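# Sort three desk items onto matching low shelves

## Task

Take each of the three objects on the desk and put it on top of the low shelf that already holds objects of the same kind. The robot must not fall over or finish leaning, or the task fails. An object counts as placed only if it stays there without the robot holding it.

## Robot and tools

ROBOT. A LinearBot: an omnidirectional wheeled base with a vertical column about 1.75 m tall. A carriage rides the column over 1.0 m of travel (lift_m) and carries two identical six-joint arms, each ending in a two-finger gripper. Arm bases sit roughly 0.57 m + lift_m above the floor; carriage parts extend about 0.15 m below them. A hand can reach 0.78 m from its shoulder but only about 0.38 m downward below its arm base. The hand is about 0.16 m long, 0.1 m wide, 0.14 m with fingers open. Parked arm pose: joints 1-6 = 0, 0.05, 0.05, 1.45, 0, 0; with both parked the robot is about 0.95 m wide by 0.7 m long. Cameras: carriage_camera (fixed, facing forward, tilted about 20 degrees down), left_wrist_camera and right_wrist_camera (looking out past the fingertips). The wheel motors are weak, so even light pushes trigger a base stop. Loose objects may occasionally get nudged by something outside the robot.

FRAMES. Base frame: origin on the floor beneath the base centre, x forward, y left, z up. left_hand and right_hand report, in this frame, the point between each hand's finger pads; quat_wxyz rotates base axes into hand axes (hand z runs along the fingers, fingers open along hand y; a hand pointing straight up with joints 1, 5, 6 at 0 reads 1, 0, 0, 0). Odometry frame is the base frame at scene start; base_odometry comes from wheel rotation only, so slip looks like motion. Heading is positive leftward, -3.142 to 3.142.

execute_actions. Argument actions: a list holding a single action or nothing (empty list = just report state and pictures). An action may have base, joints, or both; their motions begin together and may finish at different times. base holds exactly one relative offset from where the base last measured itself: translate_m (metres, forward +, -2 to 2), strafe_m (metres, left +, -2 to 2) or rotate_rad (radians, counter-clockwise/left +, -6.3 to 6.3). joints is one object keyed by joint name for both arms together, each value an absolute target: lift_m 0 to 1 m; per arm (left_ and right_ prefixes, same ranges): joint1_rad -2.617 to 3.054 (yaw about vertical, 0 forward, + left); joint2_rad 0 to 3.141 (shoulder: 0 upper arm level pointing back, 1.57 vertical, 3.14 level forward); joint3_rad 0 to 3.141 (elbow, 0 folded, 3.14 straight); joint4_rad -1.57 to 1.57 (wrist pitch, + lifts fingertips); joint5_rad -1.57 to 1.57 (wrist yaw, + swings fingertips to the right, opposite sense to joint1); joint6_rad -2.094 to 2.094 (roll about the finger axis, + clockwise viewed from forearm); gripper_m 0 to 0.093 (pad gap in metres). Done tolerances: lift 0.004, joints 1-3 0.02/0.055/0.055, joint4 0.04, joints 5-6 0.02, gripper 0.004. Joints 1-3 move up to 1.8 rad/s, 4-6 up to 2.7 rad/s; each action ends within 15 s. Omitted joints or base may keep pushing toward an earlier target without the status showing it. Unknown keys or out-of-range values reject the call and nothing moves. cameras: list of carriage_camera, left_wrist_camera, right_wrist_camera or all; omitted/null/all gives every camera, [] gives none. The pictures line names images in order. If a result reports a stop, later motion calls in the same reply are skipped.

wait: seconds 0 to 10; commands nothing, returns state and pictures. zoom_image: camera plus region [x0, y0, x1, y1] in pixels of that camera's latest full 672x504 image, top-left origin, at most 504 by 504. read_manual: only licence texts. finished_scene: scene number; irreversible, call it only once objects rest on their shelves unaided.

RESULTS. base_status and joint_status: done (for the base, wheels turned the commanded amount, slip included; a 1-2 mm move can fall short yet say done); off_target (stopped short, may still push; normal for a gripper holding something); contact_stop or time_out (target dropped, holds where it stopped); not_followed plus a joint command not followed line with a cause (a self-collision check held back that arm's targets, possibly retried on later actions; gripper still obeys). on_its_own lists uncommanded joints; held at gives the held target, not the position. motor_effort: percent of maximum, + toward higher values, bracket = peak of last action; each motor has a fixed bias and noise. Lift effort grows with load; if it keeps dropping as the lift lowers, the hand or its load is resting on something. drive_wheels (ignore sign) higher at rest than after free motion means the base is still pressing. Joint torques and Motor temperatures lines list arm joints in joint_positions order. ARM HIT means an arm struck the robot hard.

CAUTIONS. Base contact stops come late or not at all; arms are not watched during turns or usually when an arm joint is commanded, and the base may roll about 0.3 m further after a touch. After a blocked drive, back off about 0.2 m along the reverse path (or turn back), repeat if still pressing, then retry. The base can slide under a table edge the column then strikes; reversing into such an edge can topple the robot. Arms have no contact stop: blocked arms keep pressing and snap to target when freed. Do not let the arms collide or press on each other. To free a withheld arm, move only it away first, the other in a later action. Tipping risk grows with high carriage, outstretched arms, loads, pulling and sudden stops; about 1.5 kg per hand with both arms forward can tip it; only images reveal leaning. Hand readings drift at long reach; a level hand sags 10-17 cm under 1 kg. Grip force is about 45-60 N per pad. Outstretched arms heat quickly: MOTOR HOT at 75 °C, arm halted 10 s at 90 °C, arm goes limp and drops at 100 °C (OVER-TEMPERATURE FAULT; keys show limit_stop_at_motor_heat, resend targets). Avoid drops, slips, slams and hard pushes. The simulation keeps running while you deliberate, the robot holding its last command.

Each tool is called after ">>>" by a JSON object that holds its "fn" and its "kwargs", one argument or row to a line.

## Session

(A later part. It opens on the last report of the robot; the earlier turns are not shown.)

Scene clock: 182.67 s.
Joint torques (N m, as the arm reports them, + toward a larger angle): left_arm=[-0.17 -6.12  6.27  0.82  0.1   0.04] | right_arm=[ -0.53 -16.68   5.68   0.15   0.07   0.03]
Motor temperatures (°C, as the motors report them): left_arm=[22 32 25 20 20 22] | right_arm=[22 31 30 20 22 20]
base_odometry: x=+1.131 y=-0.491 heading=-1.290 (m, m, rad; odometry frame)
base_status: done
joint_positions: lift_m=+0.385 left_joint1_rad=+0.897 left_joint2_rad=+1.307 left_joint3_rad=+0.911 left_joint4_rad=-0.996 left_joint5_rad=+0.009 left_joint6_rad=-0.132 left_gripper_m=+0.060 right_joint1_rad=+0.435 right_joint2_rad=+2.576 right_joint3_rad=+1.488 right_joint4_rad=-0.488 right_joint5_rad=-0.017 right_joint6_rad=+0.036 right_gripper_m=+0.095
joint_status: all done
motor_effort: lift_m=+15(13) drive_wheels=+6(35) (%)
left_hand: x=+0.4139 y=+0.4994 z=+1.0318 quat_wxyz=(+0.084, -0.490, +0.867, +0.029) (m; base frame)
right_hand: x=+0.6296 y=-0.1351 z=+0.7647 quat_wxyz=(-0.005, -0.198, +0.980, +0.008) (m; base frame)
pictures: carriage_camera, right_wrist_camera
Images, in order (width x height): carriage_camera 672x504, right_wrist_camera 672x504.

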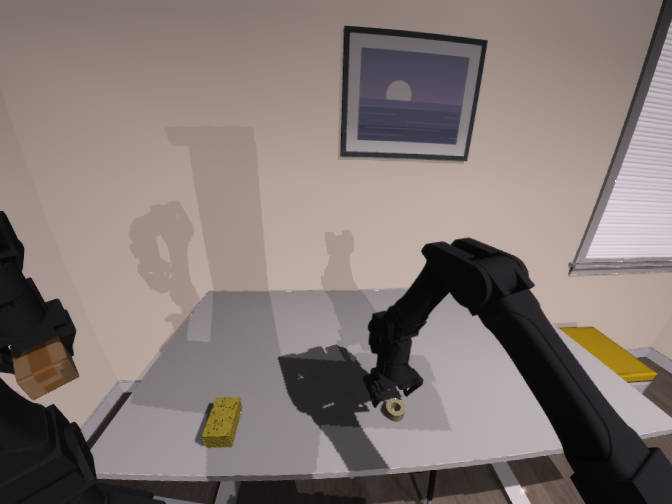

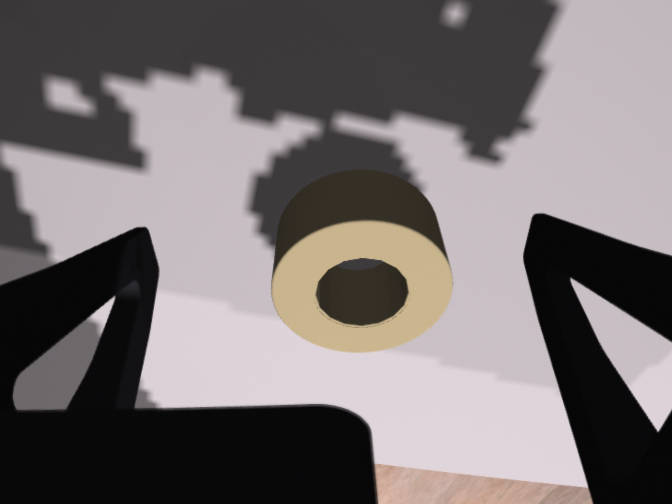

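>>> {"fn": "execute_actions", "kwargs": {
  "actions": [
    {"joints":{"lift_m":0.36}}
  ],
  "cameras": ["carriage_camera","right_wrist_camera"]
}}

Scene clock: 193.03 s.
Joint torques (N m, as the arm reports them, + toward a larger angle): left_arm=[-0.18 -6.08  6.31  0.82  0.07  0.04] | right_arm=[ -0.55 -16.79   5.58   0.18   0.06   0.04]
Motor temperatures (°C, as the motors report them): left_arm=[22 31 25 21 20 22] | right_arm=[22 36 30 20 22 20]
base_odometry: x=+1.131 y=-0.491 heading=-1.290 (m, m, rad; odometry frame)
base_status: not commanded
joint_positions: lift_m=+0.360 left_joint1_rad=+0.897 left_joint2_rad=+1.307 left_joint3_rad=+0.911 left_joint4_rad=-0.998 left_joint5_rad=+0.009 left_joint6_rad=-0.132 left_gripper_m=+0.060 right_joint1_rad=+0.435 right_joint2_rad=+2.577 right_joint3_rad=+1.488 right_joint4_rad=-0.490 right_joint5_rad=-0.017 right_joint6_rad=+0.036 right_gripper_m=+0.095
joint_status: all done
motor_effort: lift_m=+15(19) drive_wheels=+6(7) (%)
left_hand: x=+0.4137 y=+0.4992 z=+1.0068 quat_wxyz=(+0.084, -0.490, +0.867, +0.029) (m; base frame)
right_hand: x=+0.6289 y=-0.1355 z=+0.7391 quat_wxyz=(-0.006, -0.198, +0.980, +0.007) (m; base frame)
pictures: carriage_camera, right_wrist_camera
Images, in order (width x height): carriage_camera 672x504, right_wrist_camera 672x504.

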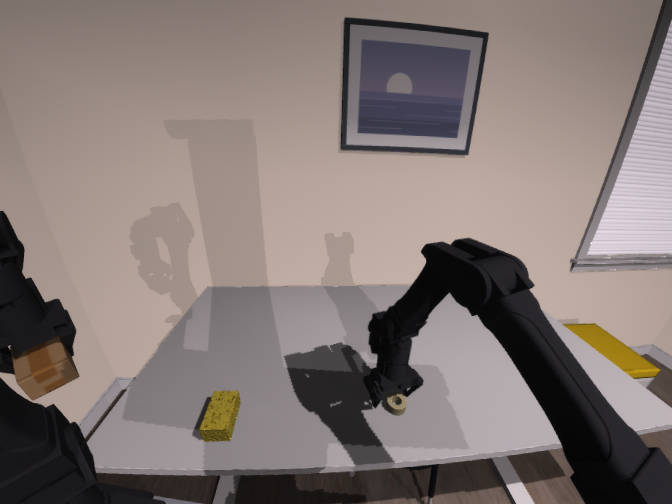

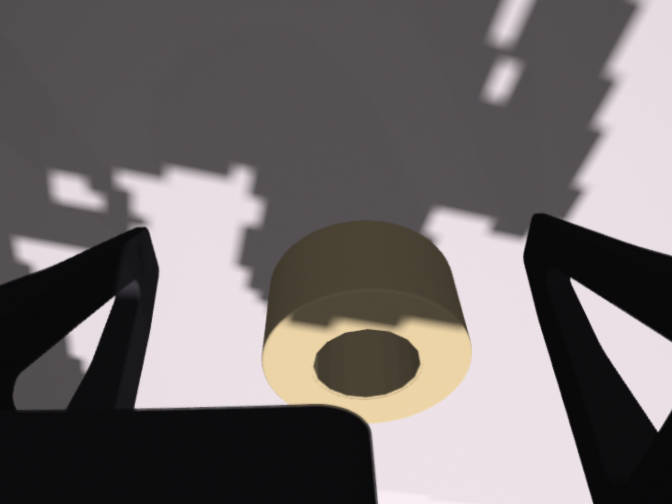

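>>> {"fn": "execute_actions", "kwargs": {
  "actions": [
    {"base":{"translate_m":-0.03}}
  ],
  "cameras": []
}}

>>> {"fn": "execute_actions", "kwargs": {
  "actions": [
    {"joints":{"lift_m":0.335,"right_joint1_rad":0.41}}
  ],
  "cameras": ["carriage_camera","right_wrist_camera"]
}}

Scene clock: 200.97 s.
Joint torques (N m, as the arm reports them, + toward a larger angle): left_arm=[-0.2  -6.14  6.37  0.85  0.08  0.04] | right_arm=[ -0.36 -16.56   5.71   0.16   0.08   0.01]
Motor temperatures (°C, as the motors report them): left_arm=[22 30 25 21 20 22] | right_arm=[22 39 30 20 22 20]
base_odometry: x=+1.123 y=-0.463 heading=-1.291 (m, m, rad; odometry frame)
base_status: done
joint_positions: lift_m=+0.360 left_joint1_rad=+0.897 left_joint2_rad=+1.307 left_joint3_rad=+0.911 left_joint4_rad=-0.998 left_joint5_rad=+0.009 left_joint6_rad=-0.132 left_gripper_m=+0.060 right_joint1_rad=+0.435 right_joint2_rad=+2.577 right_joint3_rad=+1.488 right_joint4_rad=-0.490 right_joint5_rad=-0.017 right_joint6_rad=+0.036 right_gripper_m=+0.095
joint_status: not commanded
motor_effort: lift_m=+15(15) drive_wheels=+8(42) (%)
left_hand: x=+0.4137 y=+0.4991 z=+1.0068 quat_wxyz=(+0.084, -0.490, +0.867, +0.029) (m; base frame)
right_hand: x=+0.6290 y=-0.1355 z=+0.7391 quat_wxyz=(-0.006, -0.198, +0.980, +0.007) (m; base frame)
pictures: none
No camera images: the call's "cameras" was empty. Leave "cameras" out to get every camera's image.

Scene clock: 201.57 s.
Joint torques (N m, as the arm reports them, + toward a larger angle): left_arm=[-0.21 -5.99  6.18  0.82  0.09  0.03] | right_arm=[ -2.14 -11.38   5.72   0.9    0.07  -0.07]
Motor temperatures (°C, as the motors report them): left_arm=[22 29 25 21 20 22] | right_arm=[22 39 30 20 22 20]
base_odometry: x=+1.123 y=-0.463 heading=-1.291 (m, m, rad; odometry frame)
base_status: not commanded
joint_positions: lift_m=+0.336 left_joint1_rad=+0.897 left_joint2_rad=+1.307 left_joint3_rad=+0.911 left_joint4_rad=-0.999 left_joint5_rad=+0.009 left_joint6_rad=-0.132 left_gripper_m=+0.060 right_joint1_rad=+0.431 right_joint2_rad=+2.522 right_joint3_rad=+1.490 right_joint4_rad=-0.552 right_joint5_rad=-0.013 right_joint6_rad=+0.046 right_gripper_m=+0.095
joint_status: right_joint1_rad off_target (ended at +0.431, target +0.410); the others done
motor_effort: lift_m=+12(15) drive_wheels=+7(8) (%)
left_hand: x=+0.4135 y=+0.4990 z=+0.9820 quat_wxyz=(+0.083, -0.490, +0.867, +0.029) (m; base frame)
right_hand: x=+0.6311 y=-0.1369 z=+0.7365 quat_wxyz=(-0.008, -0.191, +0.981, +0.005) (m; base frame)
pictures: carriage_camera, right_wrist_camera
Images, in order (width x height): carriage_camera 672x504, right_wrist_camera 672x504.

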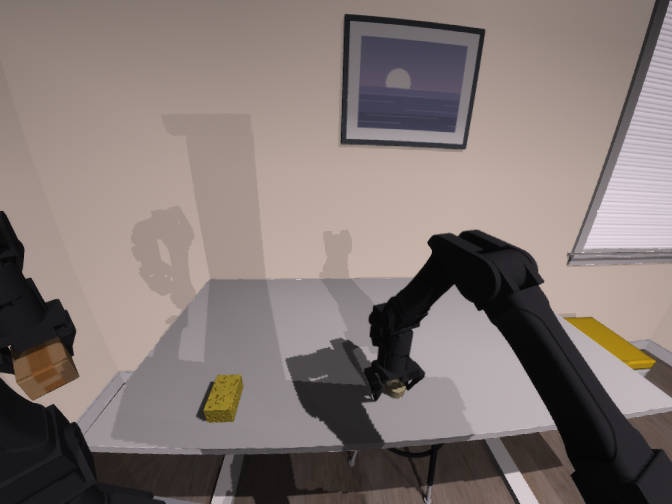

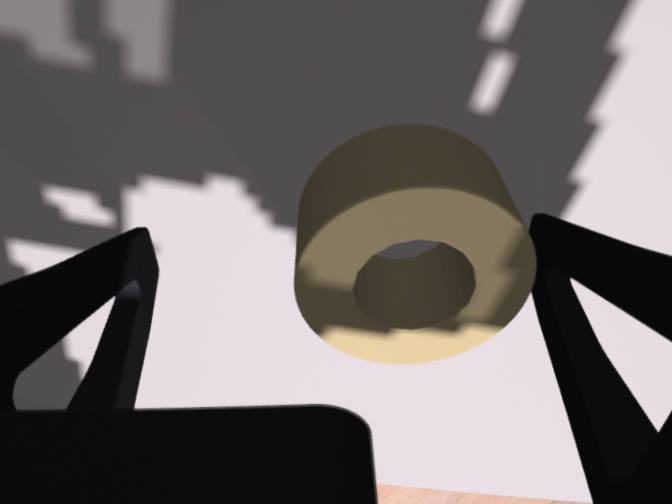

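Touching the desk; raise slightly and close.

>>> {"fn": "execute_actions", "kwargs": {
  "actions": [
    {"joints":{"lift_m":0.345,"right_joint1_rad":0.39}}
  ],
  "cameras": []
}}

>>> {"fn": "execute_actions", "kwargs": {
  "actions": [
    {"joints":{"right_gripper_m":0.0}}
  ],
  "cameras": []
}}

>>> {"fn": "execute_actions", "kwargs": {
  "actions": [
    {"joints":{"lift_m":0.43}}
  ],
  "cameras": ["carriage_camera","right_wrist_camera"]
}}

Scene clock: 209.50 s.
Joint torques (N m, as the arm reports them, + toward a larger angle): left_arm=[-0.23 -5.99  6.32  0.83  0.1   0.04] | right_arm=[ -1.09 -13.19   5.61   0.53   0.03  -0.03]
Motor temperatures (°C, as the motors report them): left_arm=[22 29 26 21 20 22] | right_arm=[22 38 30 21 22 20]
base_odometry: x=+1.123 y=-0.463 heading=-1.291 (m, m, rad; odometry frame)
base_status: not commanded
joint_positions: lift_m=+0.345 left_joint1_rad=+0.897 left_joint2_rad=+1.307 left_joint3_rad=+0.911 left_joint4_rad=-0.998 left_joint5_rad=+0.009 left_joint6_rad=-0.132 left_gripper_m=+0.060 right_joint1_rad=+0.397 right_joint2_rad=+2.541 right_joint3_rad=+1.490 right_joint4_rad=-0.519 right_joint5_rad=-0.013 right_joint6_rad=+0.043 right_gripper_m=+0.095
joint_status: all done
motor_effort: lift_m=+20(24) drive_wheels=+6(9) (%)
left_hand: x=+0.4137 y=+0.4992 z=+0.9912 quat_wxyz=(+0.084, -0.490, +0.867, +0.029) (m; base frame)
right_hand: x=+0.6394 y=-0.1482 z=+0.7382 quat_wxyz=(-0.001, -0.176, +0.984, +0.007) (m; base frame)
pictures: none
No camera images: the call's "cameras" was empty. Leave "cameras" out to get every camera's image.

Scene clock: 210.23 s.
Joint torques (N m, as the arm reports them, + toward a larger angle): left_arm=[-0.22 -5.94  6.28  0.83  0.09  0.04] | right_arm=[ -1.07 -13.28   5.65   0.42  -0.02  -0.03]
Motor temperatures (°C, as the motors report them): left_arm=[22 29 26 21 20 22] | right_arm=[22 38 30 21 22 20]
base_odometry: x=+1.123 y=-0.463 heading=-1.291 (m, m, rad; odometry frame)
base_status: not commanded
joint_positions: lift_m=+0.345 left_joint1_rad=+0.897 left_joint2_rad=+1.307 left_joint3_rad=+0.911 left_joint4_rad=-0.998 left_joint5_rad=+0.009 left_joint6_rad=-0.132 left_gripper_m=+0.060 right_joint1_rad=+0.396 right_joint2_rad=+2.542 right_joint3_rad=+1.490 right_joint4_rad=-0.505 right_joint5_rad=-0.007 right_joint6_rad=+0.041 right_gripper_m=+0.048
joint_status: right_gripper_m off_target (ended at +0.048, target +0.000)
motor_effort: lift_m=+20(20) drive_wheels=+6(6) (%)
left_hand: x=+0.4137 y=+0.4992 z=+0.9912 quat_wxyz=(+0.084, -0.490, +0.867, +0.029) (m; base frame)
right_hand: x=+0.6429 y=-0.1486 z=+0.7378 quat_wxyz=(+0.006, -0.176, +0.984, +0.005) (m; base frame)
pictures: none
No camera images: the call's "cameras" was empty. Leave "cameras" out to get every camera's image.

Scene clock: 211.10 s.
Joint torques (N m, as the arm reports them, + toward a larger angle): left_arm=[-0.21 -6.09  6.33  0.81  0.08  0.04] | right_arm=[ -1.02 -16.5    5.44   0.24  -0.02  -0.03]
Motor temperatures (°C, as the motors report them): left_arm=[22 29 26 21 20 22] | right_arm=[22 39 30 21 22 20]
base_odometry: x=+1.123 y=-0.463 heading=-1.291 (m, m, rad; odometry frame)
base_status: not commanded
joint_positions: lift_m=+0.430 left_joint1_rad=+0.897 left_joint2_rad=+1.307 left_joint3_rad=+0.911 left_joint4_rad=-0.998 left_joint5_rad=+0.009 left_joint6_rad=-0.132 left_gripper_m=+0.060 right_joint1_rad=+0.396 right_joint2_rad=+2.576 right_joint3_rad=+1.490 right_joint4_rad=-0.494 right_joint5_rad=-0.008 right_joint6_rad=+0.041 right_gripper_m=+0.048
joint_status: all done
motor_effort: lift_m=+21(26) drive_wheels=+6(7) (%)
left_hand: x=+0.4136 y=+0.4991 z=+1.0761 quat_wxyz=(+0.083, -0.490, +0.867, +0.029) (m; base frame)
right_hand: x=+0.6364 y=-0.1512 z=+0.8094 quat_wxyz=(-0.005, -0.177, +0.984, +0.003) (m; base frame)
pictures: carriage_camera, right_wrist_camera
Images, in order (width x height): carriage_camera 672x504, right_wrist_camera 672x504.

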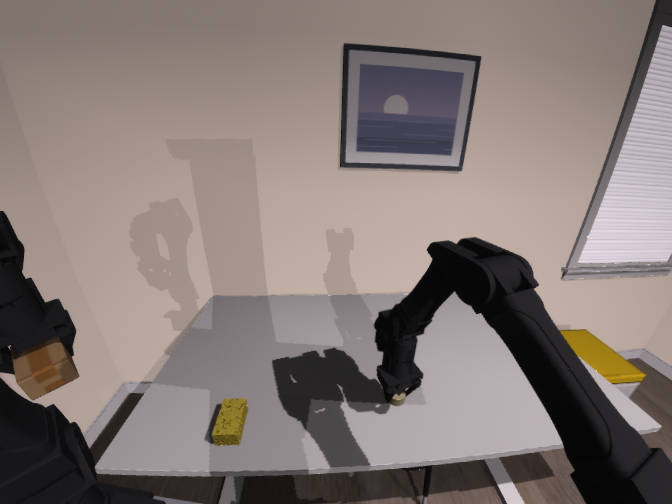

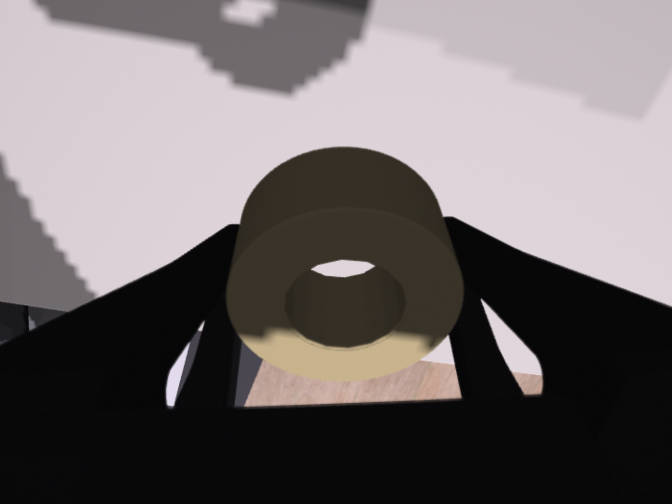

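>>> {"fn": "execute_actions", "kwargs": {
  "actions": [
    {"base":{"translate_m":-0.7},"joints":{"lift_m":0.5,"right_joint1_rad":0,"right_joint2_rad":1.3,"right_joint3_rad":0.9,"right_joint4_rad":-1.0,"left_joint1_rad":0.1}}
  ],
  "cameras": []
}}

>>> {"fn": "execute_actions", "kwargs": {
  "actions": [
    {"base":{"rotate_rad":-1.7}}
  ],
  "cameras": ["carriage_camera"]
}}

Scene clock: 224.43 s.
Joint torques (N m, as the arm reports them, + toward a larger angle): left_arm=[-0.56 -6.02  6.18  0.79  0.07  0.04] | right_arm=[-0.35 -6.72  6.52  0.58  0.03 -0.01]
Motor temperatures (°C, as the motors report them): left_arm=[22 28 26 21 20 22] | right_arm=[22 41 30 20 22 20]
base_odometry: x=+0.930 y=+0.210 heading=-1.291 (m, m, rad; odometry frame)
base_status: done
joint_positions: lift_m=+0.500 left_joint1_rad=+0.102 left_joint2_rad=+1.307 left_joint3_rad=+0.911 left_joint4_rad=-0.995 left_joint5_rad=+0.011 left_joint6_rad=-0.132 left_gripper_m=+0.060 right_joint1_rad=-0.003 right_joint2_rad=+1.310 right_joint3_rad=+0.915 right_joint4_rad=-0.997 right_joint5_rad=-0.013 right_joint6_rad=+0.040 right_gripper_m=+0.048
joint_status: all done
motor_effort: lift_m=+20(25) drive_wheels=-4(56) (%)
left_hand: x=+0.5038 y=+0.3327 z=+1.1463 quat_wxyz=(+0.090, -0.116, +0.989, -0.007) (m; base frame)
right_hand: x=+0.5055 y=-0.3081 z=+1.1468 quat_wxyz=(+0.089, +0.020, +0.996, +0.008) (m; base frame)
pictures: none
No camera images: the call's "cameras" was empty. Leave "cameras" out to get every camera's image.

Scene clock: 227.67 s.
Joint torques (N m, as the arm reports them, + toward a larger angle): left_arm=[-0.58 -6.02  6.28  0.83  0.1   0.04] | right_arm=[-0.25 -6.71  6.49  0.62  0.03 -0.02]
Motor temperatures (°C, as the motors report them): left_arm=[22 27 26 21 20 22] | right_arm=[22 40 30 21 22 20]
base_odometry: x=+0.930 y=+0.210 heading=-2.990 (m, m, rad; odometry frame)
base_status: done
joint_positions: lift_m=+0.500 left_joint1_rad=+0.102 left_joint2_rad=+1.307 left_joint3_rad=+0.911 left_joint4_rad=-0.995 left_joint5_rad=+0.008 left_joint6_rad=-0.132 left_gripper_m=+0.059 right_joint1_rad=-0.003 right_joint2_rad=+1.310 right_joint3_rad=+0.915 right_joint4_rad=-0.997 right_joint5_rad=-0.013 right_joint6_rad=+0.040 right_gripper_m=+0.048
joint_status: not commanded
motor_effort: lift_m=+20(20) drive_wheels=+16(52) (%)
left_hand: x=+0.5037 y=+0.3332 z=+1.1463 quat_wxyz=(+0.090, -0.116, +0.989, -0.005) (m; base frame)
right_hand: x=+0.5055 y=-0.3081 z=+1.1468 quat_wxyz=(+0.089, +0.020, +0.996, +0.008) (m; base frame)
pictures: carriage_camera
Images, in order (width x height): carriage_camera 672x504.

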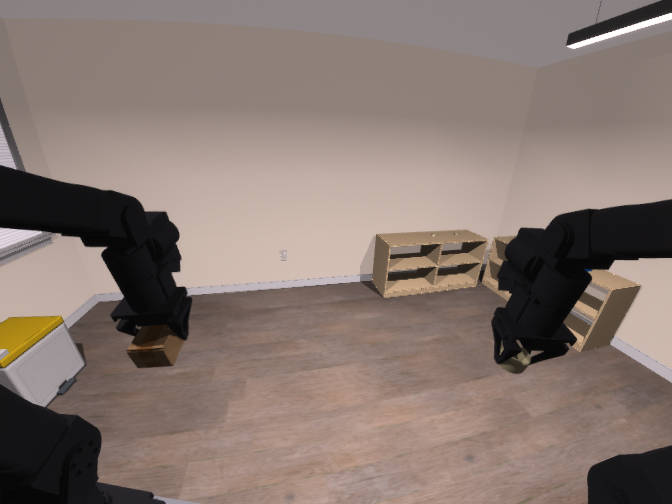

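>>> {"fn": "execute_actions", "kwargs": {
  "actions": [
    {"base":{"rotate_rad":0.13}}
  ],
  "cameras": []
}}

>>> {"fn": "execute_actions", "kwargs": {
  "actions": [
    {"base":{"translate_m":1.6}}
  ],
  "cameras": []
}}

>>> {"fn": "execute_actions", "kwargs": {
  "actions": [
    {"base":{"strafe_m":-0.7},"joints":{"lift_m":0.4}}
  ],
  "cameras": ["carriage_camera"]
}}

Scene clock: 239.93 s.
Joint torques (N m, as the arm reports them, + toward a larger angle): left_arm=[-0.57 -6.12  6.26  0.81  0.1   0.04] | right_arm=[-0.29 -6.75  6.57  0.55  0.04  0.  ]
Motor temperatures (°C, as the motors report them): left_arm=[22 27 26 21 20 22] | right_arm=[22 36 30 21 22 20]
base_odometry: x=+0.930 y=+0.210 heading=-2.861 (m, m, rad; odometry frame)
base_status: done
joint_positions: lift_m=+0.500 left_joint1_rad=+0.102 left_joint2_rad=+1.307 left_joint3_rad=+0.911 left_joint4_rad=-0.995 left_joint5_rad=+0.008 left_joint6_rad=-0.132 left_gripper_m=+0.060 right_joint1_rad=-0.003 right_joint2_rad=+1.310 right_joint3_rad=+0.915 right_joint4_rad=-0.998 right_joint5_rad=-0.013 right_joint6_rad=+0.040 right_gripper_m=+0.048
joint_status: not commanded
motor_effort: lift_m=+20(20) drive_wheels=-19(30) (%)
left_hand: x=+0.5037 y=+0.3332 z=+1.1463 quat_wxyz=(+0.090, -0.116, +0.989, -0.005) (m; base frame)
right_hand: x=+0.5052 y=-0.3081 z=+1.1468 quat_wxyz=(+0.088, +0.020, +0.996, +0.008) (m; base frame)
pictures: none
No camera images: the call's "cameras" was empty. Leave "cameras" out to get every camera's image.

Scene clock: 245.53 s.
Joint torques (N m, as the arm reports them, + toward a larger angle): left_arm=[-0.58 -6.01  6.32  0.8   0.1   0.04] | right_arm=[-0.29 -6.72  6.65  0.63  0.03 -0.02]
Motor temperatures (°C, as the motors report them): left_arm=[22 27 26 21 20 22] | right_arm=[22 35 30 21 22 20]
base_odometry: x=-0.608 y=-0.231 heading=-2.862 (m, m, rad; odometry frame)
base_status: done
joint_positions: lift_m=+0.500 left_joint1_rad=+0.102 left_joint2_rad=+1.307 left_joint3_rad=+0.911 left_joint4_rad=-0.996 left_joint5_rad=+0.008 left_joint6_rad=-0.132 left_gripper_m=+0.060 right_joint1_rad=-0.003 right_joint2_rad=+1.310 right_joint3_rad=+0.915 right_joint4_rad=-1.000 right_joint5_rad=-0.013 right_joint6_rad=+0.040 right_gripper_m=+0.048
joint_status: not commanded
motor_effort: lift_m=+20(20) drive_wheels=-13(50) (%)
left_hand: x=+0.5036 y=+0.3332 z=+1.1463 quat_wxyz=(+0.089, -0.116, +0.989, -0.005) (m; base frame)
right_hand: x=+0.5048 y=-0.3081 z=+1.1467 quat_wxyz=(+0.088, +0.020, +0.996, +0.008) (m; base frame)
pictures: none
No camera images: the call's "cameras" was empty. Leave "cameras" out to get every camera's image.

Scene clock: 249.27 s.
Joint torques (N m, as the arm reports them, + toward a larger angle): left_arm=[-0.57 -6.06  6.28  0.83  0.1   0.04] | right_arm=[-0.28 -6.41  7.49  0.59  0.05  0.  ]
Motor temperatures (°C, as the motors report them): left_arm=[22 27 26 21 20 22] | right_arm=[22 35 31 21 22 20]
base_odometry: x=-0.802 y=+0.442 heading=-2.862 (m, m, rad; odometry frame)
base_status: done
joint_positions: lift_m=+0.400 left_joint1_rad=+0.102 left_joint2_rad=+1.307 left_joint3_rad=+0.911 left_joint4_rad=-0.996 left_joint5_rad=+0.008 left_joint6_rad=-0.132 left_gripper_m=+0.060 right_joint1_rad=-0.003 right_joint2_rad=+1.308 right_joint3_rad=+0.906 right_joint4_rad=-1.000 right_joint5_rad=-0.013 right_joint6_rad=+0.040 right_gripper_m=+0.048
joint_status: all done
motor_effort: lift_m=+15(18) drive_wheels=-7(35) (%)
left_hand: x=+0.5035 y=+0.3332 z=+1.0468 quat_wxyz=(+0.089, -0.116, +0.989, -0.005) (m; base frame)
right_hand: x=+0.5020 y=-0.3081 z=+1.0449 quat_wxyz=(+0.084, +0.020, +0.996, +0.008) (m; base frame)
pictures: carriage_camera
Images, in order (width x height): carriage_camera 672x504.

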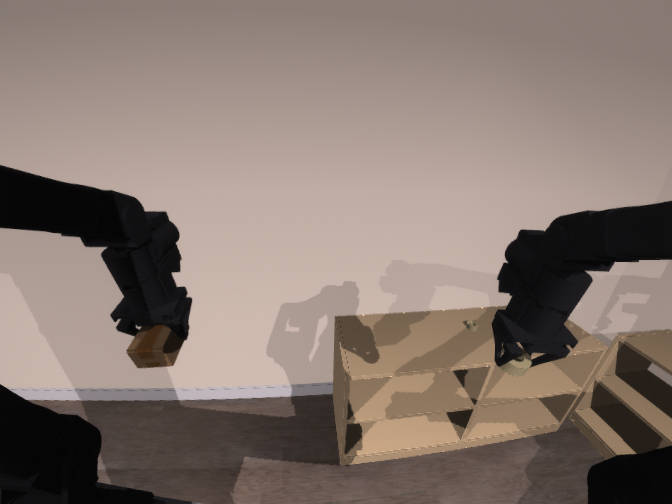

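>>> {"fn": "execute_actions", "kwargs": {
  "actions": [
    {"base":{"translate_m":0.37},"joints":{"right_joint2_rad":2.57,"right_joint3_rad":1.49,"right_joint4_rad":-0.49,"lift_m":0.3}}
  ],
  "cameras": []
}}

>>> {"fn": "execute_actions", "kwargs": {
  "actions": [
    {"joints":{"lift_m":0.24}}
  ],
  "cameras": ["carriage_camera","right_wrist_camera"]
}}

Scene clock: 264.40 s.
Joint torques (N m, as the arm reports them, + toward a larger angle): left_arm=[-0.58 -6.13  6.27  0.84  0.1   0.04] | right_arm=[ -0.27 -16.42   5.86   0.19   0.03  -0.02]
Motor temperatures (°C, as the motors report them): left_arm=[22 26 27 21 20 22] | right_arm=[22 34 31 21 22 20]
base_odometry: x=-1.158 y=+0.340 heading=-2.863 (m, m, rad; odometry frame)
base_status: done
joint_positions: lift_m=+0.300 left_joint1_rad=+0.102 left_joint2_rad=+1.307 left_joint3_rad=+0.911 left_joint4_rad=-0.998 left_joint5_rad=+0.008 left_joint6_rad=-0.132 left_gripper_m=+0.060 right_joint1_rad=-0.003 right_joint2_rad=+2.575 right_joint3_rad=+1.485 right_joint4_rad=-0.492 right_joint5_rad=-0.013 right_joint6_rad=+0.040 right_gripper_m=+0.048
joint_status: all done
motor_effort: lift_m=+14(19) drive_wheels=-14(35) (%)
left_hand: x=+0.5029 y=+0.3331 z=+0.9469 quat_wxyz=(+0.088, -0.116, +0.989, -0.005) (m; base frame)
right_hand: x=+0.6669 y=-0.3085 z=+0.6795 quat_wxyz=(-0.006, +0.021, +1.000, +0.006) (m; base frame)
pictures: none
No camera images: the call's "cameras" was empty. Leave "cameras" out to get every camera's image.

Scene clock: 265.23 s.
Joint torques (N m, as the arm reports them, + toward a larger angle): left_arm=[-0.58 -5.96  6.22  0.86  0.1   0.04] | right_arm=[ -0.48 -14.54   5.79   0.27   0.04  -0.01]
Motor temperatures (°C, as the motors report them): left_arm=[22 26 27 21 20 22] | right_arm=[22 34 31 21 22 20]
base_odometry: x=-1.158 y=+0.340 heading=-2.862 (m, m, rad; odometry frame)
base_status: not commanded
joint_positions: lift_m=+0.240 left_joint1_rad=+0.102 left_joint2_rad=+1.307 left_joint3_rad=+0.911 left_joint4_rad=-0.999 left_joint5_rad=+0.008 left_joint6_rad=-0.132 left_gripper_m=+0.060 right_joint1_rad=-0.002 right_joint2_rad=+2.555 right_joint3_rad=+1.488 right_joint4_rad=-0.496 right_joint5_rad=-0.013 right_joint6_rad=+0.039 right_gripper_m=+0.048
joint_status: all done
motor_effort: lift_m=+14(14) drive_wheels=+7(15) (%)
left_hand: x=+0.5028 y=+0.3330 z=+0.8869 quat_wxyz=(+0.088, -0.116, +0.989, -0.006) (m; base frame)
right_hand: x=+0.6732 y=-0.3081 z=+0.6279 quat_wxyz=(+0.004, +0.020, +1.000, +0.007) (m; base frame)
pictures: carriage_camera, right_wrist_camera
Images, in order (width x height): carriage_camera 672x504, right_wrist_camera 672x504.

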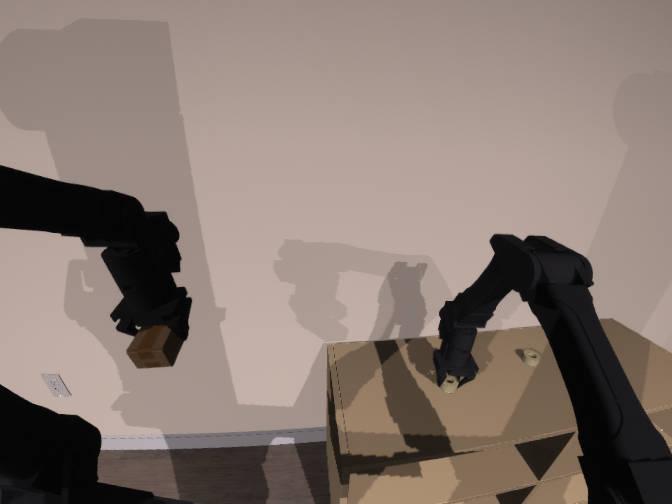

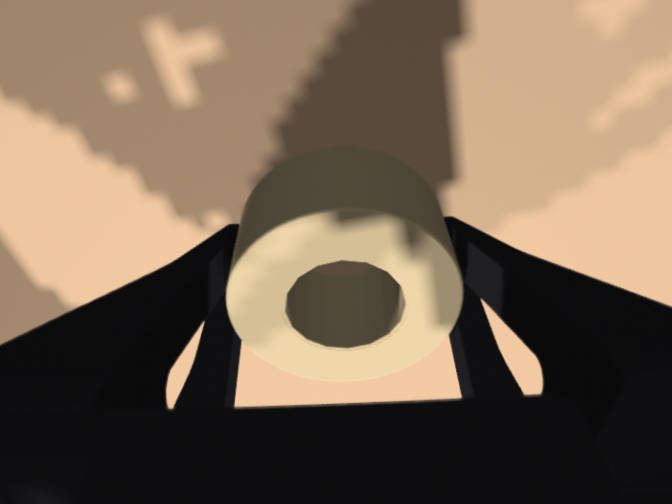

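>>> {"fn": "execute_actions", "kwargs": {
  "actions": [
    {"joints":{"right_gripper_m":0.093,"lift_m":0.25}}
  ],
  "cameras": []
}}

>>> {"fn": "execute_actions", "kwargs": {
  "actions": [
    {"joints":{"lift_m":0.4}}
  ],
  "cameras": ["right_wrist_camera"]
}}

>>> {"fn": "execute_actions", "kwargs": {
  "actions": [
    {"base":{"translate_m":-0.7},"joints":{"right_joint2_rad":0.05,"right_joint3_rad":0.05,"right_joint4_rad":1.45}}
  ],
  "cameras": []
}}

>>> {"fn": "execute_actions", "kwargs": {
  "actions": [
    {"base":{"rotate_rad":-2.4}}
  ],
  "cameras": ["carriage_camera"]
}}

Scene clock: 279.70 s.
Joint torques (N m, as the arm reports them, + toward a larger angle): left_arm=[-0.57 -5.92  6.3   0.83  0.1   0.04] | right_arm=[ -0.33 -15.34   5.56   0.21   0.02  -0.01]
Motor temperatures (°C, as the motors report them): left_arm=[22 26 27 21 20 22] | right_arm=[22 38 31 21 22 20]
base_odometry: x=-1.158 y=+0.340 heading=-2.862 (m, m, rad; odometry frame)
base_status: not commanded
joint_positions: lift_m=+0.250 left_joint1_rad=+0.102 left_joint2_rad=+1.307 left_joint3_rad=+0.911 left_joint4_rad=-0.998 left_joint5_rad=+0.008 left_joint6_rad=-0.132 left_gripper_m=+0.060 right_joint1_rad=-0.002 right_joint2_rad=+2.565 right_joint3_rad=+1.488 right_joint4_rad=-0.492 right_joint5_rad=-0.013 right_joint6_rad=+0.039 right_gripper_m=+0.093
joint_status: all done
motor_effort: lift_m=+20(30) drive_wheels=+6(15) (%)
left_hand: x=+0.5030 y=+0.3331 z=+0.8963 quat_wxyz=(+0.088, -0.116, +0.989, -0.006) (m; base frame)
right_hand: x=+0.6714 y=-0.3081 z=+0.6335 quat_wxyz=(+0.001, +0.020, +1.000, +0.007) (m; base frame)
pictures: none
No camera images: the call's "cameras" was empty. Leave "cameras" out to get every camera's image.

Scene clock: 280.83 s.
Joint torques (N m, as the arm reports them, + toward a larger angle): left_arm=[-0.54 -5.9   6.05  0.81  0.1   0.04] | right_arm=[ -0.32 -16.11   5.64   0.21   0.01   0.  ]
Motor temperatures (°C, as the motors report them): left_arm=[22 26 27 21 20 22] | right_arm=[22 38 31 21 22 20]
base_odometry: x=-1.158 y=+0.340 heading=-2.862 (m, m, rad; odometry frame)
base_status: not commanded
joint_positions: lift_m=+0.400 left_joint1_rad=+0.102 left_joint2_rad=+1.307 left_joint3_rad=+0.911 left_joint4_rad=-0.998 left_joint5_rad=+0.008 left_joint6_rad=-0.132 left_gripper_m=+0.060 right_joint1_rad=-0.002 right_joint2_rad=+2.570 right_joint3_rad=+1.488 right_joint4_rad=-0.490 right_joint5_rad=-0.013 right_joint6_rad=+0.039 right_gripper_m=+0.093
joint_status: all done
motor_effort: lift_m=+21(25) drive_wheels=+6(8) (%)
left_hand: x=+0.5030 y=+0.3331 z=+1.0462 quat_wxyz=(+0.088, -0.116, +0.989, -0.006) (m; base frame)
right_hand: x=+0.6701 y=-0.3081 z=+0.7812 quat_wxyz=(-0.001, +0.020, +1.000, +0.007) (m; base frame)
pictures: right_wrist_camera
Images, in order (width x height): right_wrist_camera 672x504.

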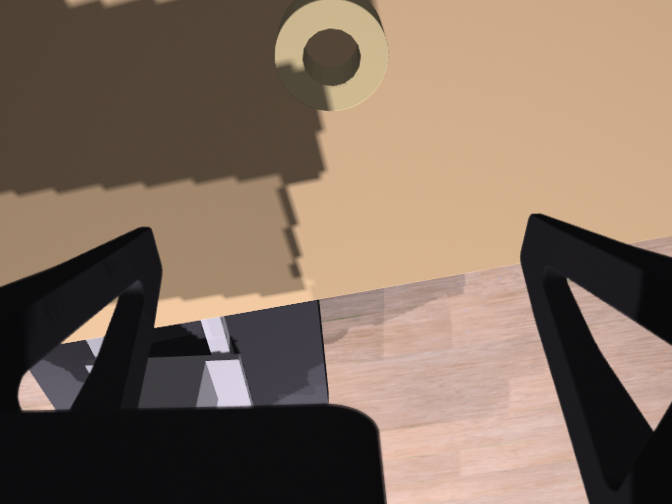

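Scene clock: 284.57 s.
Joint torques (N m, as the arm reports them, + toward a larger angle): left_arm=[-0.62 -6.01  6.28  0.81  0.09  0.04] | right_arm=[-0.41  3.53  5.72 -0.4   0.05 -0.01]
Motor temperatures (°C, as the motors report them): left_arm=[22 26 27 21 20 22] | right_arm=[22 38 31 21 22 20]
base_odometry: x=-0.485 y=+0.533 heading=-2.863 (m, m, rad; odometry frame)
base_status: done
joint_positions: lift_m=+0.400 left_joint1_rad=+0.102 left_joint2_rad=+1.307 left_joint3_rad=+0.911 left_joint4_rad=-0.997 left_joint5_rad=+0.009 left_joint6_rad=-0.132 left_gripper_m=+0.060 right_joint1_rad=-0.002 right_joint2_rad=+0.059 right_joint3_rad=+0.064 right_joint4_rad=+1.456 right_joint5_rad=-0.015 right_joint6_rad=+0.039 right_gripper_m=+0.093
joint_status: all done
motor_effort: lift_m=+21(21) drive_wheels=-12(59) (%)
left_hand: x=+0.5033 y=+0.3329 z=+1.0463 quat_wxyz=(+0.089, -0.116, +0.989, -0.006) (m; base frame)
right_hand: x=+0.2888 y=-0.3072 z=+1.3935 quat_wxyz=(+0.998, -0.006, +0.055, +0.019) (m; base frame)
pictures: none
No camera images: the call's "cameras" was empty. Leave "cameras" out to get every camera's image.

Scene clock: 288.33 s.
Joint torques (N m, as the arm reports them, + toward a larger angle): left_arm=[-0.56 -5.97  6.26  0.8   0.11  0.04] | right_arm=[-0.37  3.67  5.48 -0.33  0.07 -0.01]
Motor temperatures (°C, as the motors report them): left_arm=[22 26 27 21 20 22] | right_arm=[22 37 31 21 22 20]
base_odometry: x=-0.485 y=+0.533 heading=+1.021 (m, m, rad; odometry frame)
base_status: done
joint_positions: lift_m=+0.400 left_joint1_rad=+0.102 left_joint2_rad=+1.307 left_joint3_rad=+0.911 left_joint4_rad=-0.995 left_joint5_rad=+0.007 left_joint6_rad=-0.132 left_gripper_m=+0.059 right_joint1_rad=-0.002 right_joint2_rad=+0.059 right_joint3_rad=+0.064 right_joint4_rad=+1.450 right_joint5_rad=-0.015 right_joint6_rad=+0.039 right_gripper_m=+0.093
joint_status: not commanded
motor_effort: lift_m=+21(21) drive_wheels=+15(48) (%)
left_hand: x=+0.5038 y=+0.3332 z=+1.0463 quat_wxyz=(+0.090, -0.116, +0.989, -0.005) (m; base frame)
right_hand: x=+0.2902 y=-0.3072 z=+1.3934 quat_wxyz=(+0.998, -0.006, +0.058, +0.019) (m; base frame)
pictures: carriage_camera
Images, in order (width x height): carriage_camera 672x504.

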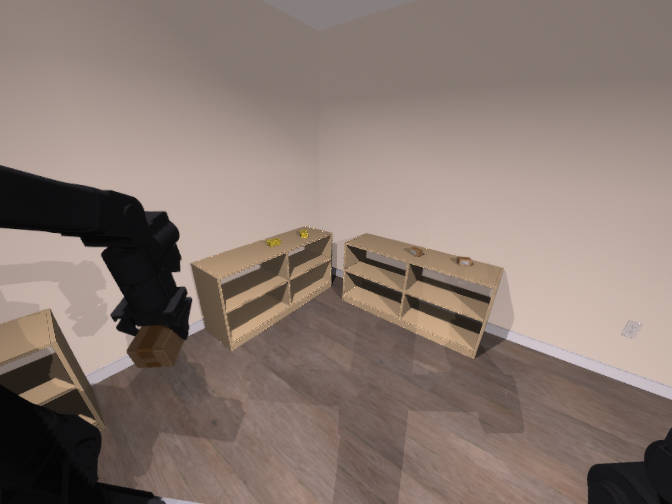

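>>> {"fn": "execute_actions", "kwargs": {
  "actions": [
    {"base":{"rotate_rad":-0.73}}
  ],
  "cameras": []
}}

>>> {"fn": "execute_actions", "kwargs": {
  "actions": [
    {"base":{"strafe_m":0.3}}
  ],
  "cameras": []
}}

>>> {"fn": "execute_actions", "kwargs": {
  "actions": [
    {"base":{"translate_m":1.0}}
  ],
  "cameras": ["carriage_camera"]
}}

Scene clock: 304.67 s.
Joint torques (N m, as the arm reports them, + toward a larger angle): left_arm=[-0.57 -5.97  6.32  0.83  0.11  0.03] | right_arm=[-0.42  3.68  5.69 -0.36  0.05  0.  ]
Motor temperatures (°C, as the motors report them): left_arm=[22 26 27 21 20 22] | right_arm=[22 33 31 20 22 20]
base_odometry: x=-0.485 y=+0.533 heading=+0.292 (m, m, rad; odometry frame)
base_status: done
joint_positions: lift_m=+0.400 left_joint1_rad=+0.102 left_joint2_rad=+1.307 left_joint3_rad=+0.911 left_joint4_rad=-0.995 left_joint5_rad=+0.007 left_joint6_rad=-0.132 left_gripper_m=+0.059 right_joint1_rad=-0.002 right_joint2_rad=+0.059 right_joint3_rad=+0.064 right_joint4_rad=+1.450 right_joint5_rad=-0.015 right_joint6_rad=+0.039 right_gripper_m=+0.093
joint_status: not commanded
motor_effort: lift_m=+21(21) drive_wheels=+16(43) (%)
left_hand: x=+0.5037 y=+0.3332 z=+1.0463 quat_wxyz=(+0.090, -0.116, +0.989, -0.005) (m; base frame)
right_hand: x=+0.2902 y=-0.3072 z=+1.3934 quat_wxyz=(+0.998, -0.006, +0.058, +0.019) (m; base frame)
pictures: none
No camera images: the call's "cameras" was empty. Leave "cameras" out to get every camera's image.

Scene clock: 307.27 s.
Joint torques (N m, as the arm reports them, + toward a larger angle): left_arm=[-0.57 -5.96  6.27  0.8   0.1   0.04] | right_arm=[-0.34  3.43  5.68 -0.36  0.07  0.  ]
Motor temperatures (°C, as the motors report them): left_arm=[22 26 27 21 20 22] | right_arm=[22 32 31 20 22 20]
base_odometry: x=-0.571 y=+0.820 heading=+0.291 (m, m, rad; odometry frame)
base_status: done
joint_positions: lift_m=+0.400 left_joint1_rad=+0.102 left_joint2_rad=+1.307 left_joint3_rad=+0.911 left_joint4_rad=-0.995 left_joint5_rad=+0.008 left_joint6_rad=-0.132 left_gripper_m=+0.059 right_joint1_rad=-0.002 right_joint2_rad=+0.059 right_joint3_rad=+0.064 right_joint4_rad=+1.450 right_joint5_rad=-0.015 right_joint6_rad=+0.039 right_gripper_m=+0.093
joint_status: not commanded
motor_effort: lift_m=+21(21) drive_wheels=-13(40) (%)
left_hand: x=+0.5037 y=+0.3332 z=+1.0463 quat_wxyz=(+0.090, -0.116, +0.989, -0.005) (m; base frame)
right_hand: x=+0.2902 y=-0.3072 z=+1.3934 quat_wxyz=(+0.998, -0.006, +0.058, +0.019) (m; base frame)
pictures: none
No camera images: the call's "cameras" was empty. Leave "cameras" out to get every camera's image.

Scene clock: 311.67 s.
Joint torques (N m, as the arm reports them, + toward a larger angle): left_arm=[-0.53 -5.93  6.25  0.82  0.1   0.03] | right_arm=[-0.4   3.5   5.59 -0.36  0.07  0.02]
Motor temperatures (°C, as the motors report them): left_arm=[22 26 27 21 20 22] | right_arm=[22 32 31 20 22 20]
base_odometry: x=+0.387 y=+1.108 heading=+0.292 (m, m, rad; odometry frame)
base_status: done
joint_positions: lift_m=+0.400 left_joint1_rad=+0.101 left_joint2_rad=+1.307 left_joint3_rad=+0.911 left_joint4_rad=-0.996 left_joint5_rad=+0.008 left_joint6_rad=-0.132 left_gripper_m=+0.059 right_joint1_rad=-0.002 right_joint2_rad=+0.059 right_joint3_rad=+0.064 right_joint4_rad=+1.451 right_joint5_rad=-0.015 right_joint6_rad=+0.039 right_gripper_m=+0.093
joint_status: not commanded
motor_effort: lift_m=+21(21) drive_wheels=-12(42) (%)
left_hand: x=+0.5035 y=+0.3329 z=+1.0463 quat_wxyz=(+0.089, -0.116, +0.989, -0.006) (m; base frame)
right_hand: x=+0.2899 y=-0.3072 z=+1.3934 quat_wxyz=(+0.998, -0.006, +0.058, +0.019) (m; base frame)
pictures: carriage_camera
Images, in order (width x height): carriage_camera 672x504.

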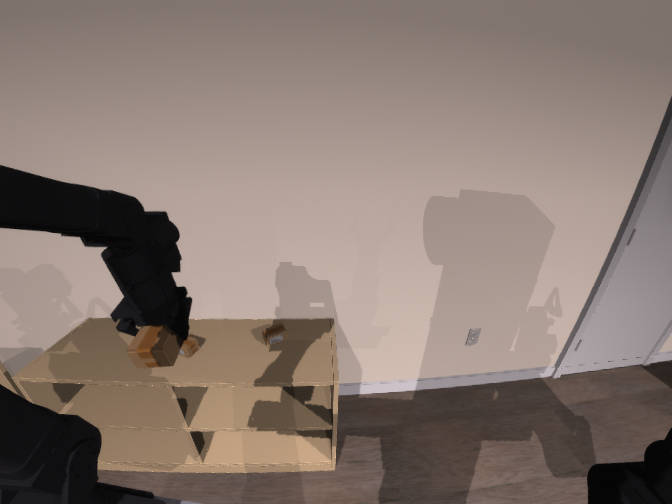

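>>> {"fn": "execute_actions", "kwargs": {
  "actions": [
    {"base":{"translate_m":0.35},"joints":{"left_joint1_rad":0.2,"left_joint2_rad":2.57,"left_joint3_rad":1.49,"left_joint4_rad":-0.49,"lift_m":0.33}}
  ],
  "cameras": ["carriage_camera","left_wrist_camera"]
}}

Scene clock: 322.17 s.
Joint torques (N m, as the arm reports them, + toward a larger angle): left_arm=[ -0.47 -15.37   5.06   0.39   0.1    0.03] | right_arm=[-0.41  3.61  5.94 -0.31  0.06  0.02]
Motor temperatures (°C, as the motors report them): left_arm=[22 27 27 21 20 22] | right_arm=[22 30 31 20 22 20]
base_odometry: x=+0.722 y=+1.210 heading=+0.293 (m, m, rad; odometry frame)
base_status: done
joint_positions: lift_m=+0.330 left_joint1_rad=+0.200 left_joint2_rad=+2.570 left_joint3_rad=+1.486 left_joint4_rad=-0.490 left_joint5_rad=+0.007 left_joint6_rad=-0.132 left_gripper_m=+0.059 right_joint1_rad=-0.002 right_joint2_rad=+0.059 right_joint3_rad=+0.059 right_joint4_rad=+1.451 right_joint5_rad=-0.015 right_joint6_rad=+0.039 right_gripper_m=+0.093
joint_status: all done
motor_effort: lift_m=+15(20) drive_wheels=-13(42) (%)
left_hand: x=+0.6615 y=+0.3899 z=+0.7115 quat_wxyz=(-0.002, -0.166, +0.986, -0.004) (m; base frame)
right_hand: x=+0.2912 y=-0.3072 z=+1.3229 quat_wxyz=(+0.998, -0.006, +0.060, +0.019) (m; base frame)
pictures: carriage_camera, left_wrist_camera
Images, in order (width x height): carriage_camera 672x504, left_wrist_camera 672x504.

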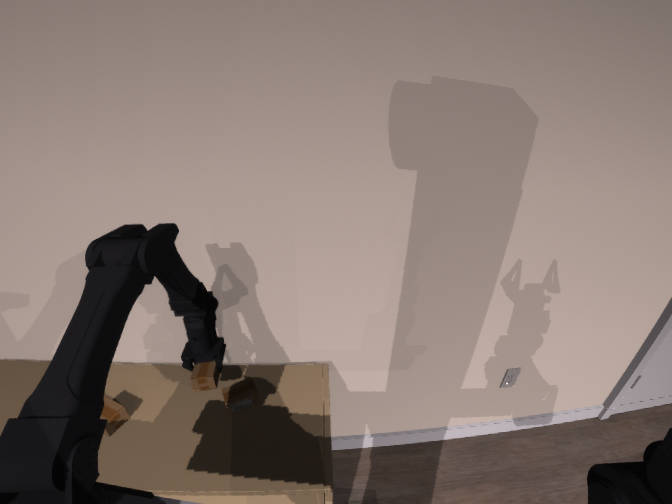

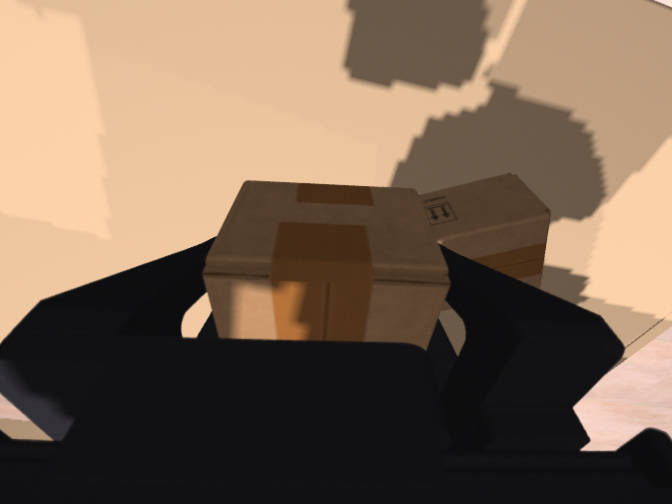

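>>> {"fn": "execute_actions", "kwargs": {
  "actions": [
    {"joints":{"left_joint1_rad":0.4,"left_joint6_rad":0.05}}
  ],
  "cameras": []
}}

>>> {"fn": "execute_actions", "kwargs": {
  "actions": [
    {"joints":{"lift_m":0.25}}
  ],
  "cameras": ["carriage_camera","left_wrist_camera"]
}}

Scene clock: 329.23 s.
Joint torques (N m, as the arm reports them, + toward a larger angle): left_arm=[ -0.64 -15.42   5.11   0.4    0.15   0.1 ] | right_arm=[-0.37  3.53  6.02 -0.34  0.06  0.  ]
Motor temperatures (°C, as the motors report them): left_arm=[22 30 27 21 20 22] | right_arm=[22 30 31 20 22 20]
base_odometry: x=+0.722 y=+1.210 heading=+0.293 (m, m, rad; odometry frame)
base_status: not commanded
joint_positions: lift_m=+0.330 left_joint1_rad=+0.403 left_joint2_rad=+2.570 left_joint3_rad=+1.486 left_joint4_rad=-0.490 left_joint5_rad=+0.005 left_joint6_rad=+0.042 left_gripper_m=+0.059 right_joint1_rad=-0.002 right_joint2_rad=+0.059 right_joint3_rad=+0.059 right_joint4_rad=+1.451 right_joint5_rad=-0.015 right_joint6_rad=+0.039 right_gripper_m=+0.093
joint_status: all done
motor_effort: lift_m=+15(15) drive_wheels=-11(13) (%)
left_hand: x=+0.6371 y=+0.4692 z=+0.7115 quat_wxyz=(-0.001, -0.179, +0.984, -0.003) (m; base frame)
right_hand: x=+0.2912 y=-0.3072 z=+1.3229 quat_wxyz=(+0.998, -0.006, +0.060, +0.019) (m; base frame)
pictures: none
No camera images: the call's "cameras" was empty. Leave "cameras" out to get every camera's image.

Scene clock: 330.10 s.
Joint torques (N m, as the arm reports them, + toward a larger angle): left_arm=[ -0.73 -15.16   5.05   0.37   0.12   0.1 ] | right_arm=[-0.43  3.48  6.08 -0.33  0.07  0.  ]
Motor temperatures (°C, as the motors report them): left_arm=[22 31 27 21 20 22] | right_arm=[22 29 31 20 22 20]
base_odometry: x=+0.722 y=+1.210 heading=+0.293 (m, m, rad; odometry frame)
base_status: not commanded
joint_positions: lift_m=+0.250 left_joint1_rad=+0.403 left_joint2_rad=+2.569 left_joint3_rad=+1.486 left_joint4_rad=-0.488 left_joint5_rad=+0.006 left_joint6_rad=+0.042 left_gripper_m=+0.059 right_joint1_rad=-0.002 right_joint2_rad=+0.059 right_joint3_rad=+0.058 right_joint4_rad=+1.451 right_joint5_rad=-0.015 right_joint6_rad=+0.039 right_gripper_m=+0.093
joint_status: all done
motor_effort: lift_m=+15(13) drive_wheels=+5(11) (%)
left_hand: x=+0.6378 y=+0.4693 z=+0.6318 quat_wxyz=(+0.000, -0.179, +0.984, -0.003) (m; base frame)
right_hand: x=+0.2915 y=-0.3072 z=+1.2426 quat_wxyz=(+0.998, -0.006, +0.060, +0.019) (m; base frame)
pictures: carriage_camera, left_wrist_camera
Images, in order (width x height): carriage_camera 672x504, left_wrist_camera 672x504.

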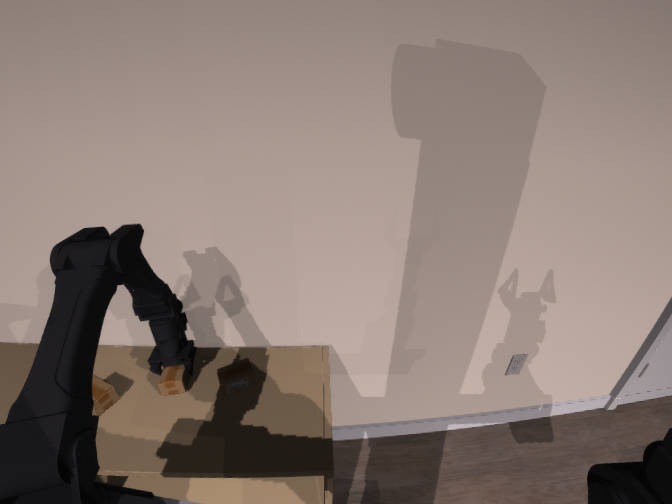

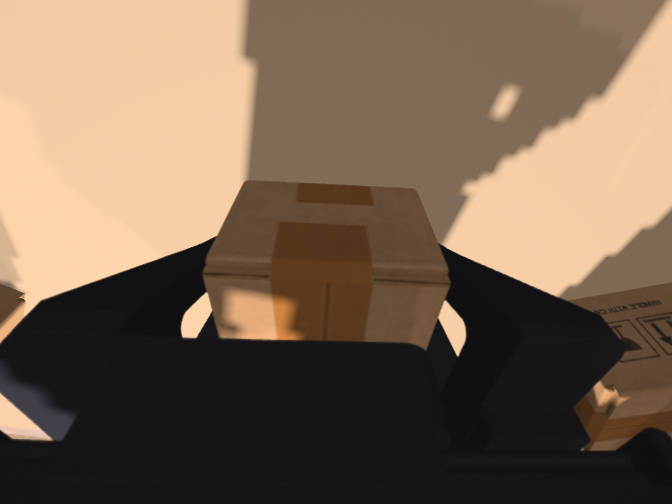

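>>> {"fn": "execute_actions", "kwargs": {
  "actions": [
    {"joints":{"lift_m":0.24}}
  ],
  "cameras": []
}}

>>> {"fn": "execute_actions", "kwargs": {
  "actions": [
    {"joints":{"left_gripper_m":0.085}}
  ],
  "cameras": []
}}

>>> {"fn": "execute_actions", "kwargs": {
  "actions": [
    {"joints":{"lift_m":0.45}}
  ],
  "cameras": ["carriage_camera"]
}}

Scene clock: 336.07 s.
Joint torques (N m, as the arm reports them, + toward a larger angle): left_arm=[ -0.48 -14.46   5.13   0.41   0.17   0.09] | right_arm=[-0.39  3.47  6.42 -0.3   0.08 -0.02]
Motor temperatures (°C, as the motors report them): left_arm=[22 33 27 21 20 22] | right_arm=[22 29 31 20 22 20]
base_odometry: x=+0.722 y=+1.210 heading=+0.293 (m, m, rad; odometry frame)
base_status: not commanded
joint_positions: lift_m=+0.240 left_joint1_rad=+0.401 left_joint2_rad=+2.559 left_joint3_rad=+1.487 left_joint4_rad=-0.488 left_joint5_rad=+0.004 left_joint6_rad=+0.043 left_gripper_m=+0.059 right_joint1_rad=-0.002 right_joint2_rad=+0.059 right_joint3_rad=+0.056 right_joint4_rad=+1.450 right_joint5_rad=-0.015 right_joint6_rad=+0.039 right_gripper_m=+0.093
joint_status: all done
motor_effort: lift_m=+14(19) drive_wheels=+5(10) (%)
left_hand: x=+0.6408 y=+0.4702 z=+0.6259 quat_wxyz=(+0.005, -0.178, +0.984, -0.001) (m; base frame)
right_hand: x=+0.2924 y=-0.3072 z=+1.2320 quat_wxyz=(+0.998, -0.006, +0.062, +0.019) (m; base frame)
pictures: none
No camera images: the call's "cameras" was empty. Leave "cameras" out to get every camera's image.

Scene clock: 336.77 s.
Joint torques (N m, as the arm reports them, + toward a larger angle): left_arm=[ -0.49 -14.5    5.14   0.38   0.15   0.09] | right_arm=[-0.35  3.49  6.44 -0.31  0.06 -0.01]
Motor temperatures (°C, as the motors report them): left_arm=[22 34 27 21 20 22] | right_arm=[22 29 31 20 22 20]
base_odometry: x=+0.722 y=+1.210 heading=+0.293 (m, m, rad; odometry frame)
base_status: not commanded
joint_positions: lift_m=+0.240 left_joint1_rad=+0.401 left_joint2_rad=+2.559 left_joint3_rad=+1.487 left_joint4_rad=-0.488 left_joint5_rad=+0.005 left_joint6_rad=+0.043 left_gripper_m=+0.085 right_joint1_rad=-0.002 right_joint2_rad=+0.059 right_joint3_rad=+0.056 right_joint4_rad=+1.450 right_joint5_rad=-0.015 right_joint6_rad=+0.039 right_gripper_m=+0.093
joint_status: all done
motor_effort: lift_m=+14(14) drive_wheels=+5(5) (%)
left_hand: x=+0.6409 y=+0.4700 z=+0.6259 quat_wxyz=(+0.006, -0.178, +0.984, -0.001) (m; base frame)
right_hand: x=+0.2924 y=-0.3072 z=+1.2320 quat_wxyz=(+0.998, -0.006, +0.062, +0.019) (m; base frame)
pictures: none
No camera images: the call's "cameras" was empty. Leave "cameras" out to get every camera's image.

Scene clock: 338.13 s.
Joint torques (N m, as the arm reports them, + toward a larger angle): left_arm=[ -0.56 -15.04   5.15   0.38   0.14   0.09] | right_arm=[-0.38  3.44  6.29 -0.29  0.03 -0.02]
Motor temperatures (°C, as the motors report them): left_arm=[22 34 27 21 20 22] | right_arm=[22 29 31 20 22 20]
base_odometry: x=+0.722 y=+1.210 heading=+0.293 (m, m, rad; odometry frame)
base_status: not commanded
joint_positions: lift_m=+0.450 left_joint1_rad=+0.401 left_joint2_rad=+2.566 left_joint3_rad=+1.487 left_joint4_rad=-0.488 left_joint5_rad=+0.006 left_joint6_rad=+0.043 left_gripper_m=+0.085 right_joint1_rad=-0.002 right_joint2_rad=+0.059 right_joint3_rad=+0.056 right_joint4_rad=+1.450 right_joint5_rad=-0.015 right_joint6_rad=+0.039 right_gripper_m=+0.093
joint_status: all done
motor_effort: lift_m=+20(24) drive_wheels=+6(10) (%)
left_hand: x=+0.6392 y=+0.4691 z=+0.8328 quat_wxyz=(+0.002, -0.178, +0.984, -0.003) (m; base frame)
right_hand: x=+0.2924 y=-0.3072 z=+1.4414 quat_wxyz=(+0.998, -0.006, +0.062, +0.019) (m; base frame)
pictures: carriage_camera
Images, in order (width x height): carriage_camera 672x504.

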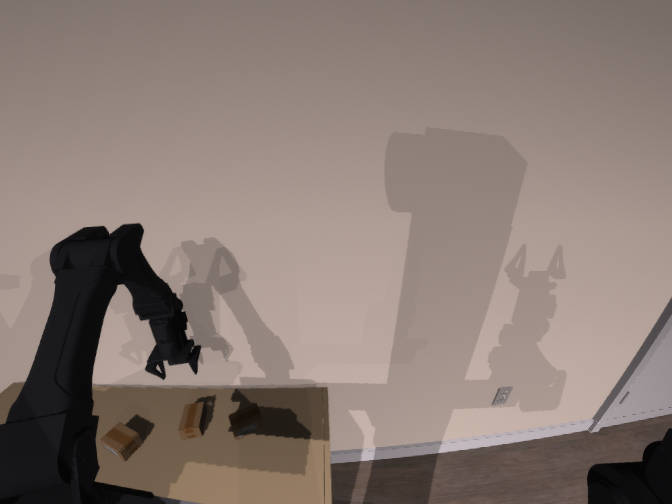

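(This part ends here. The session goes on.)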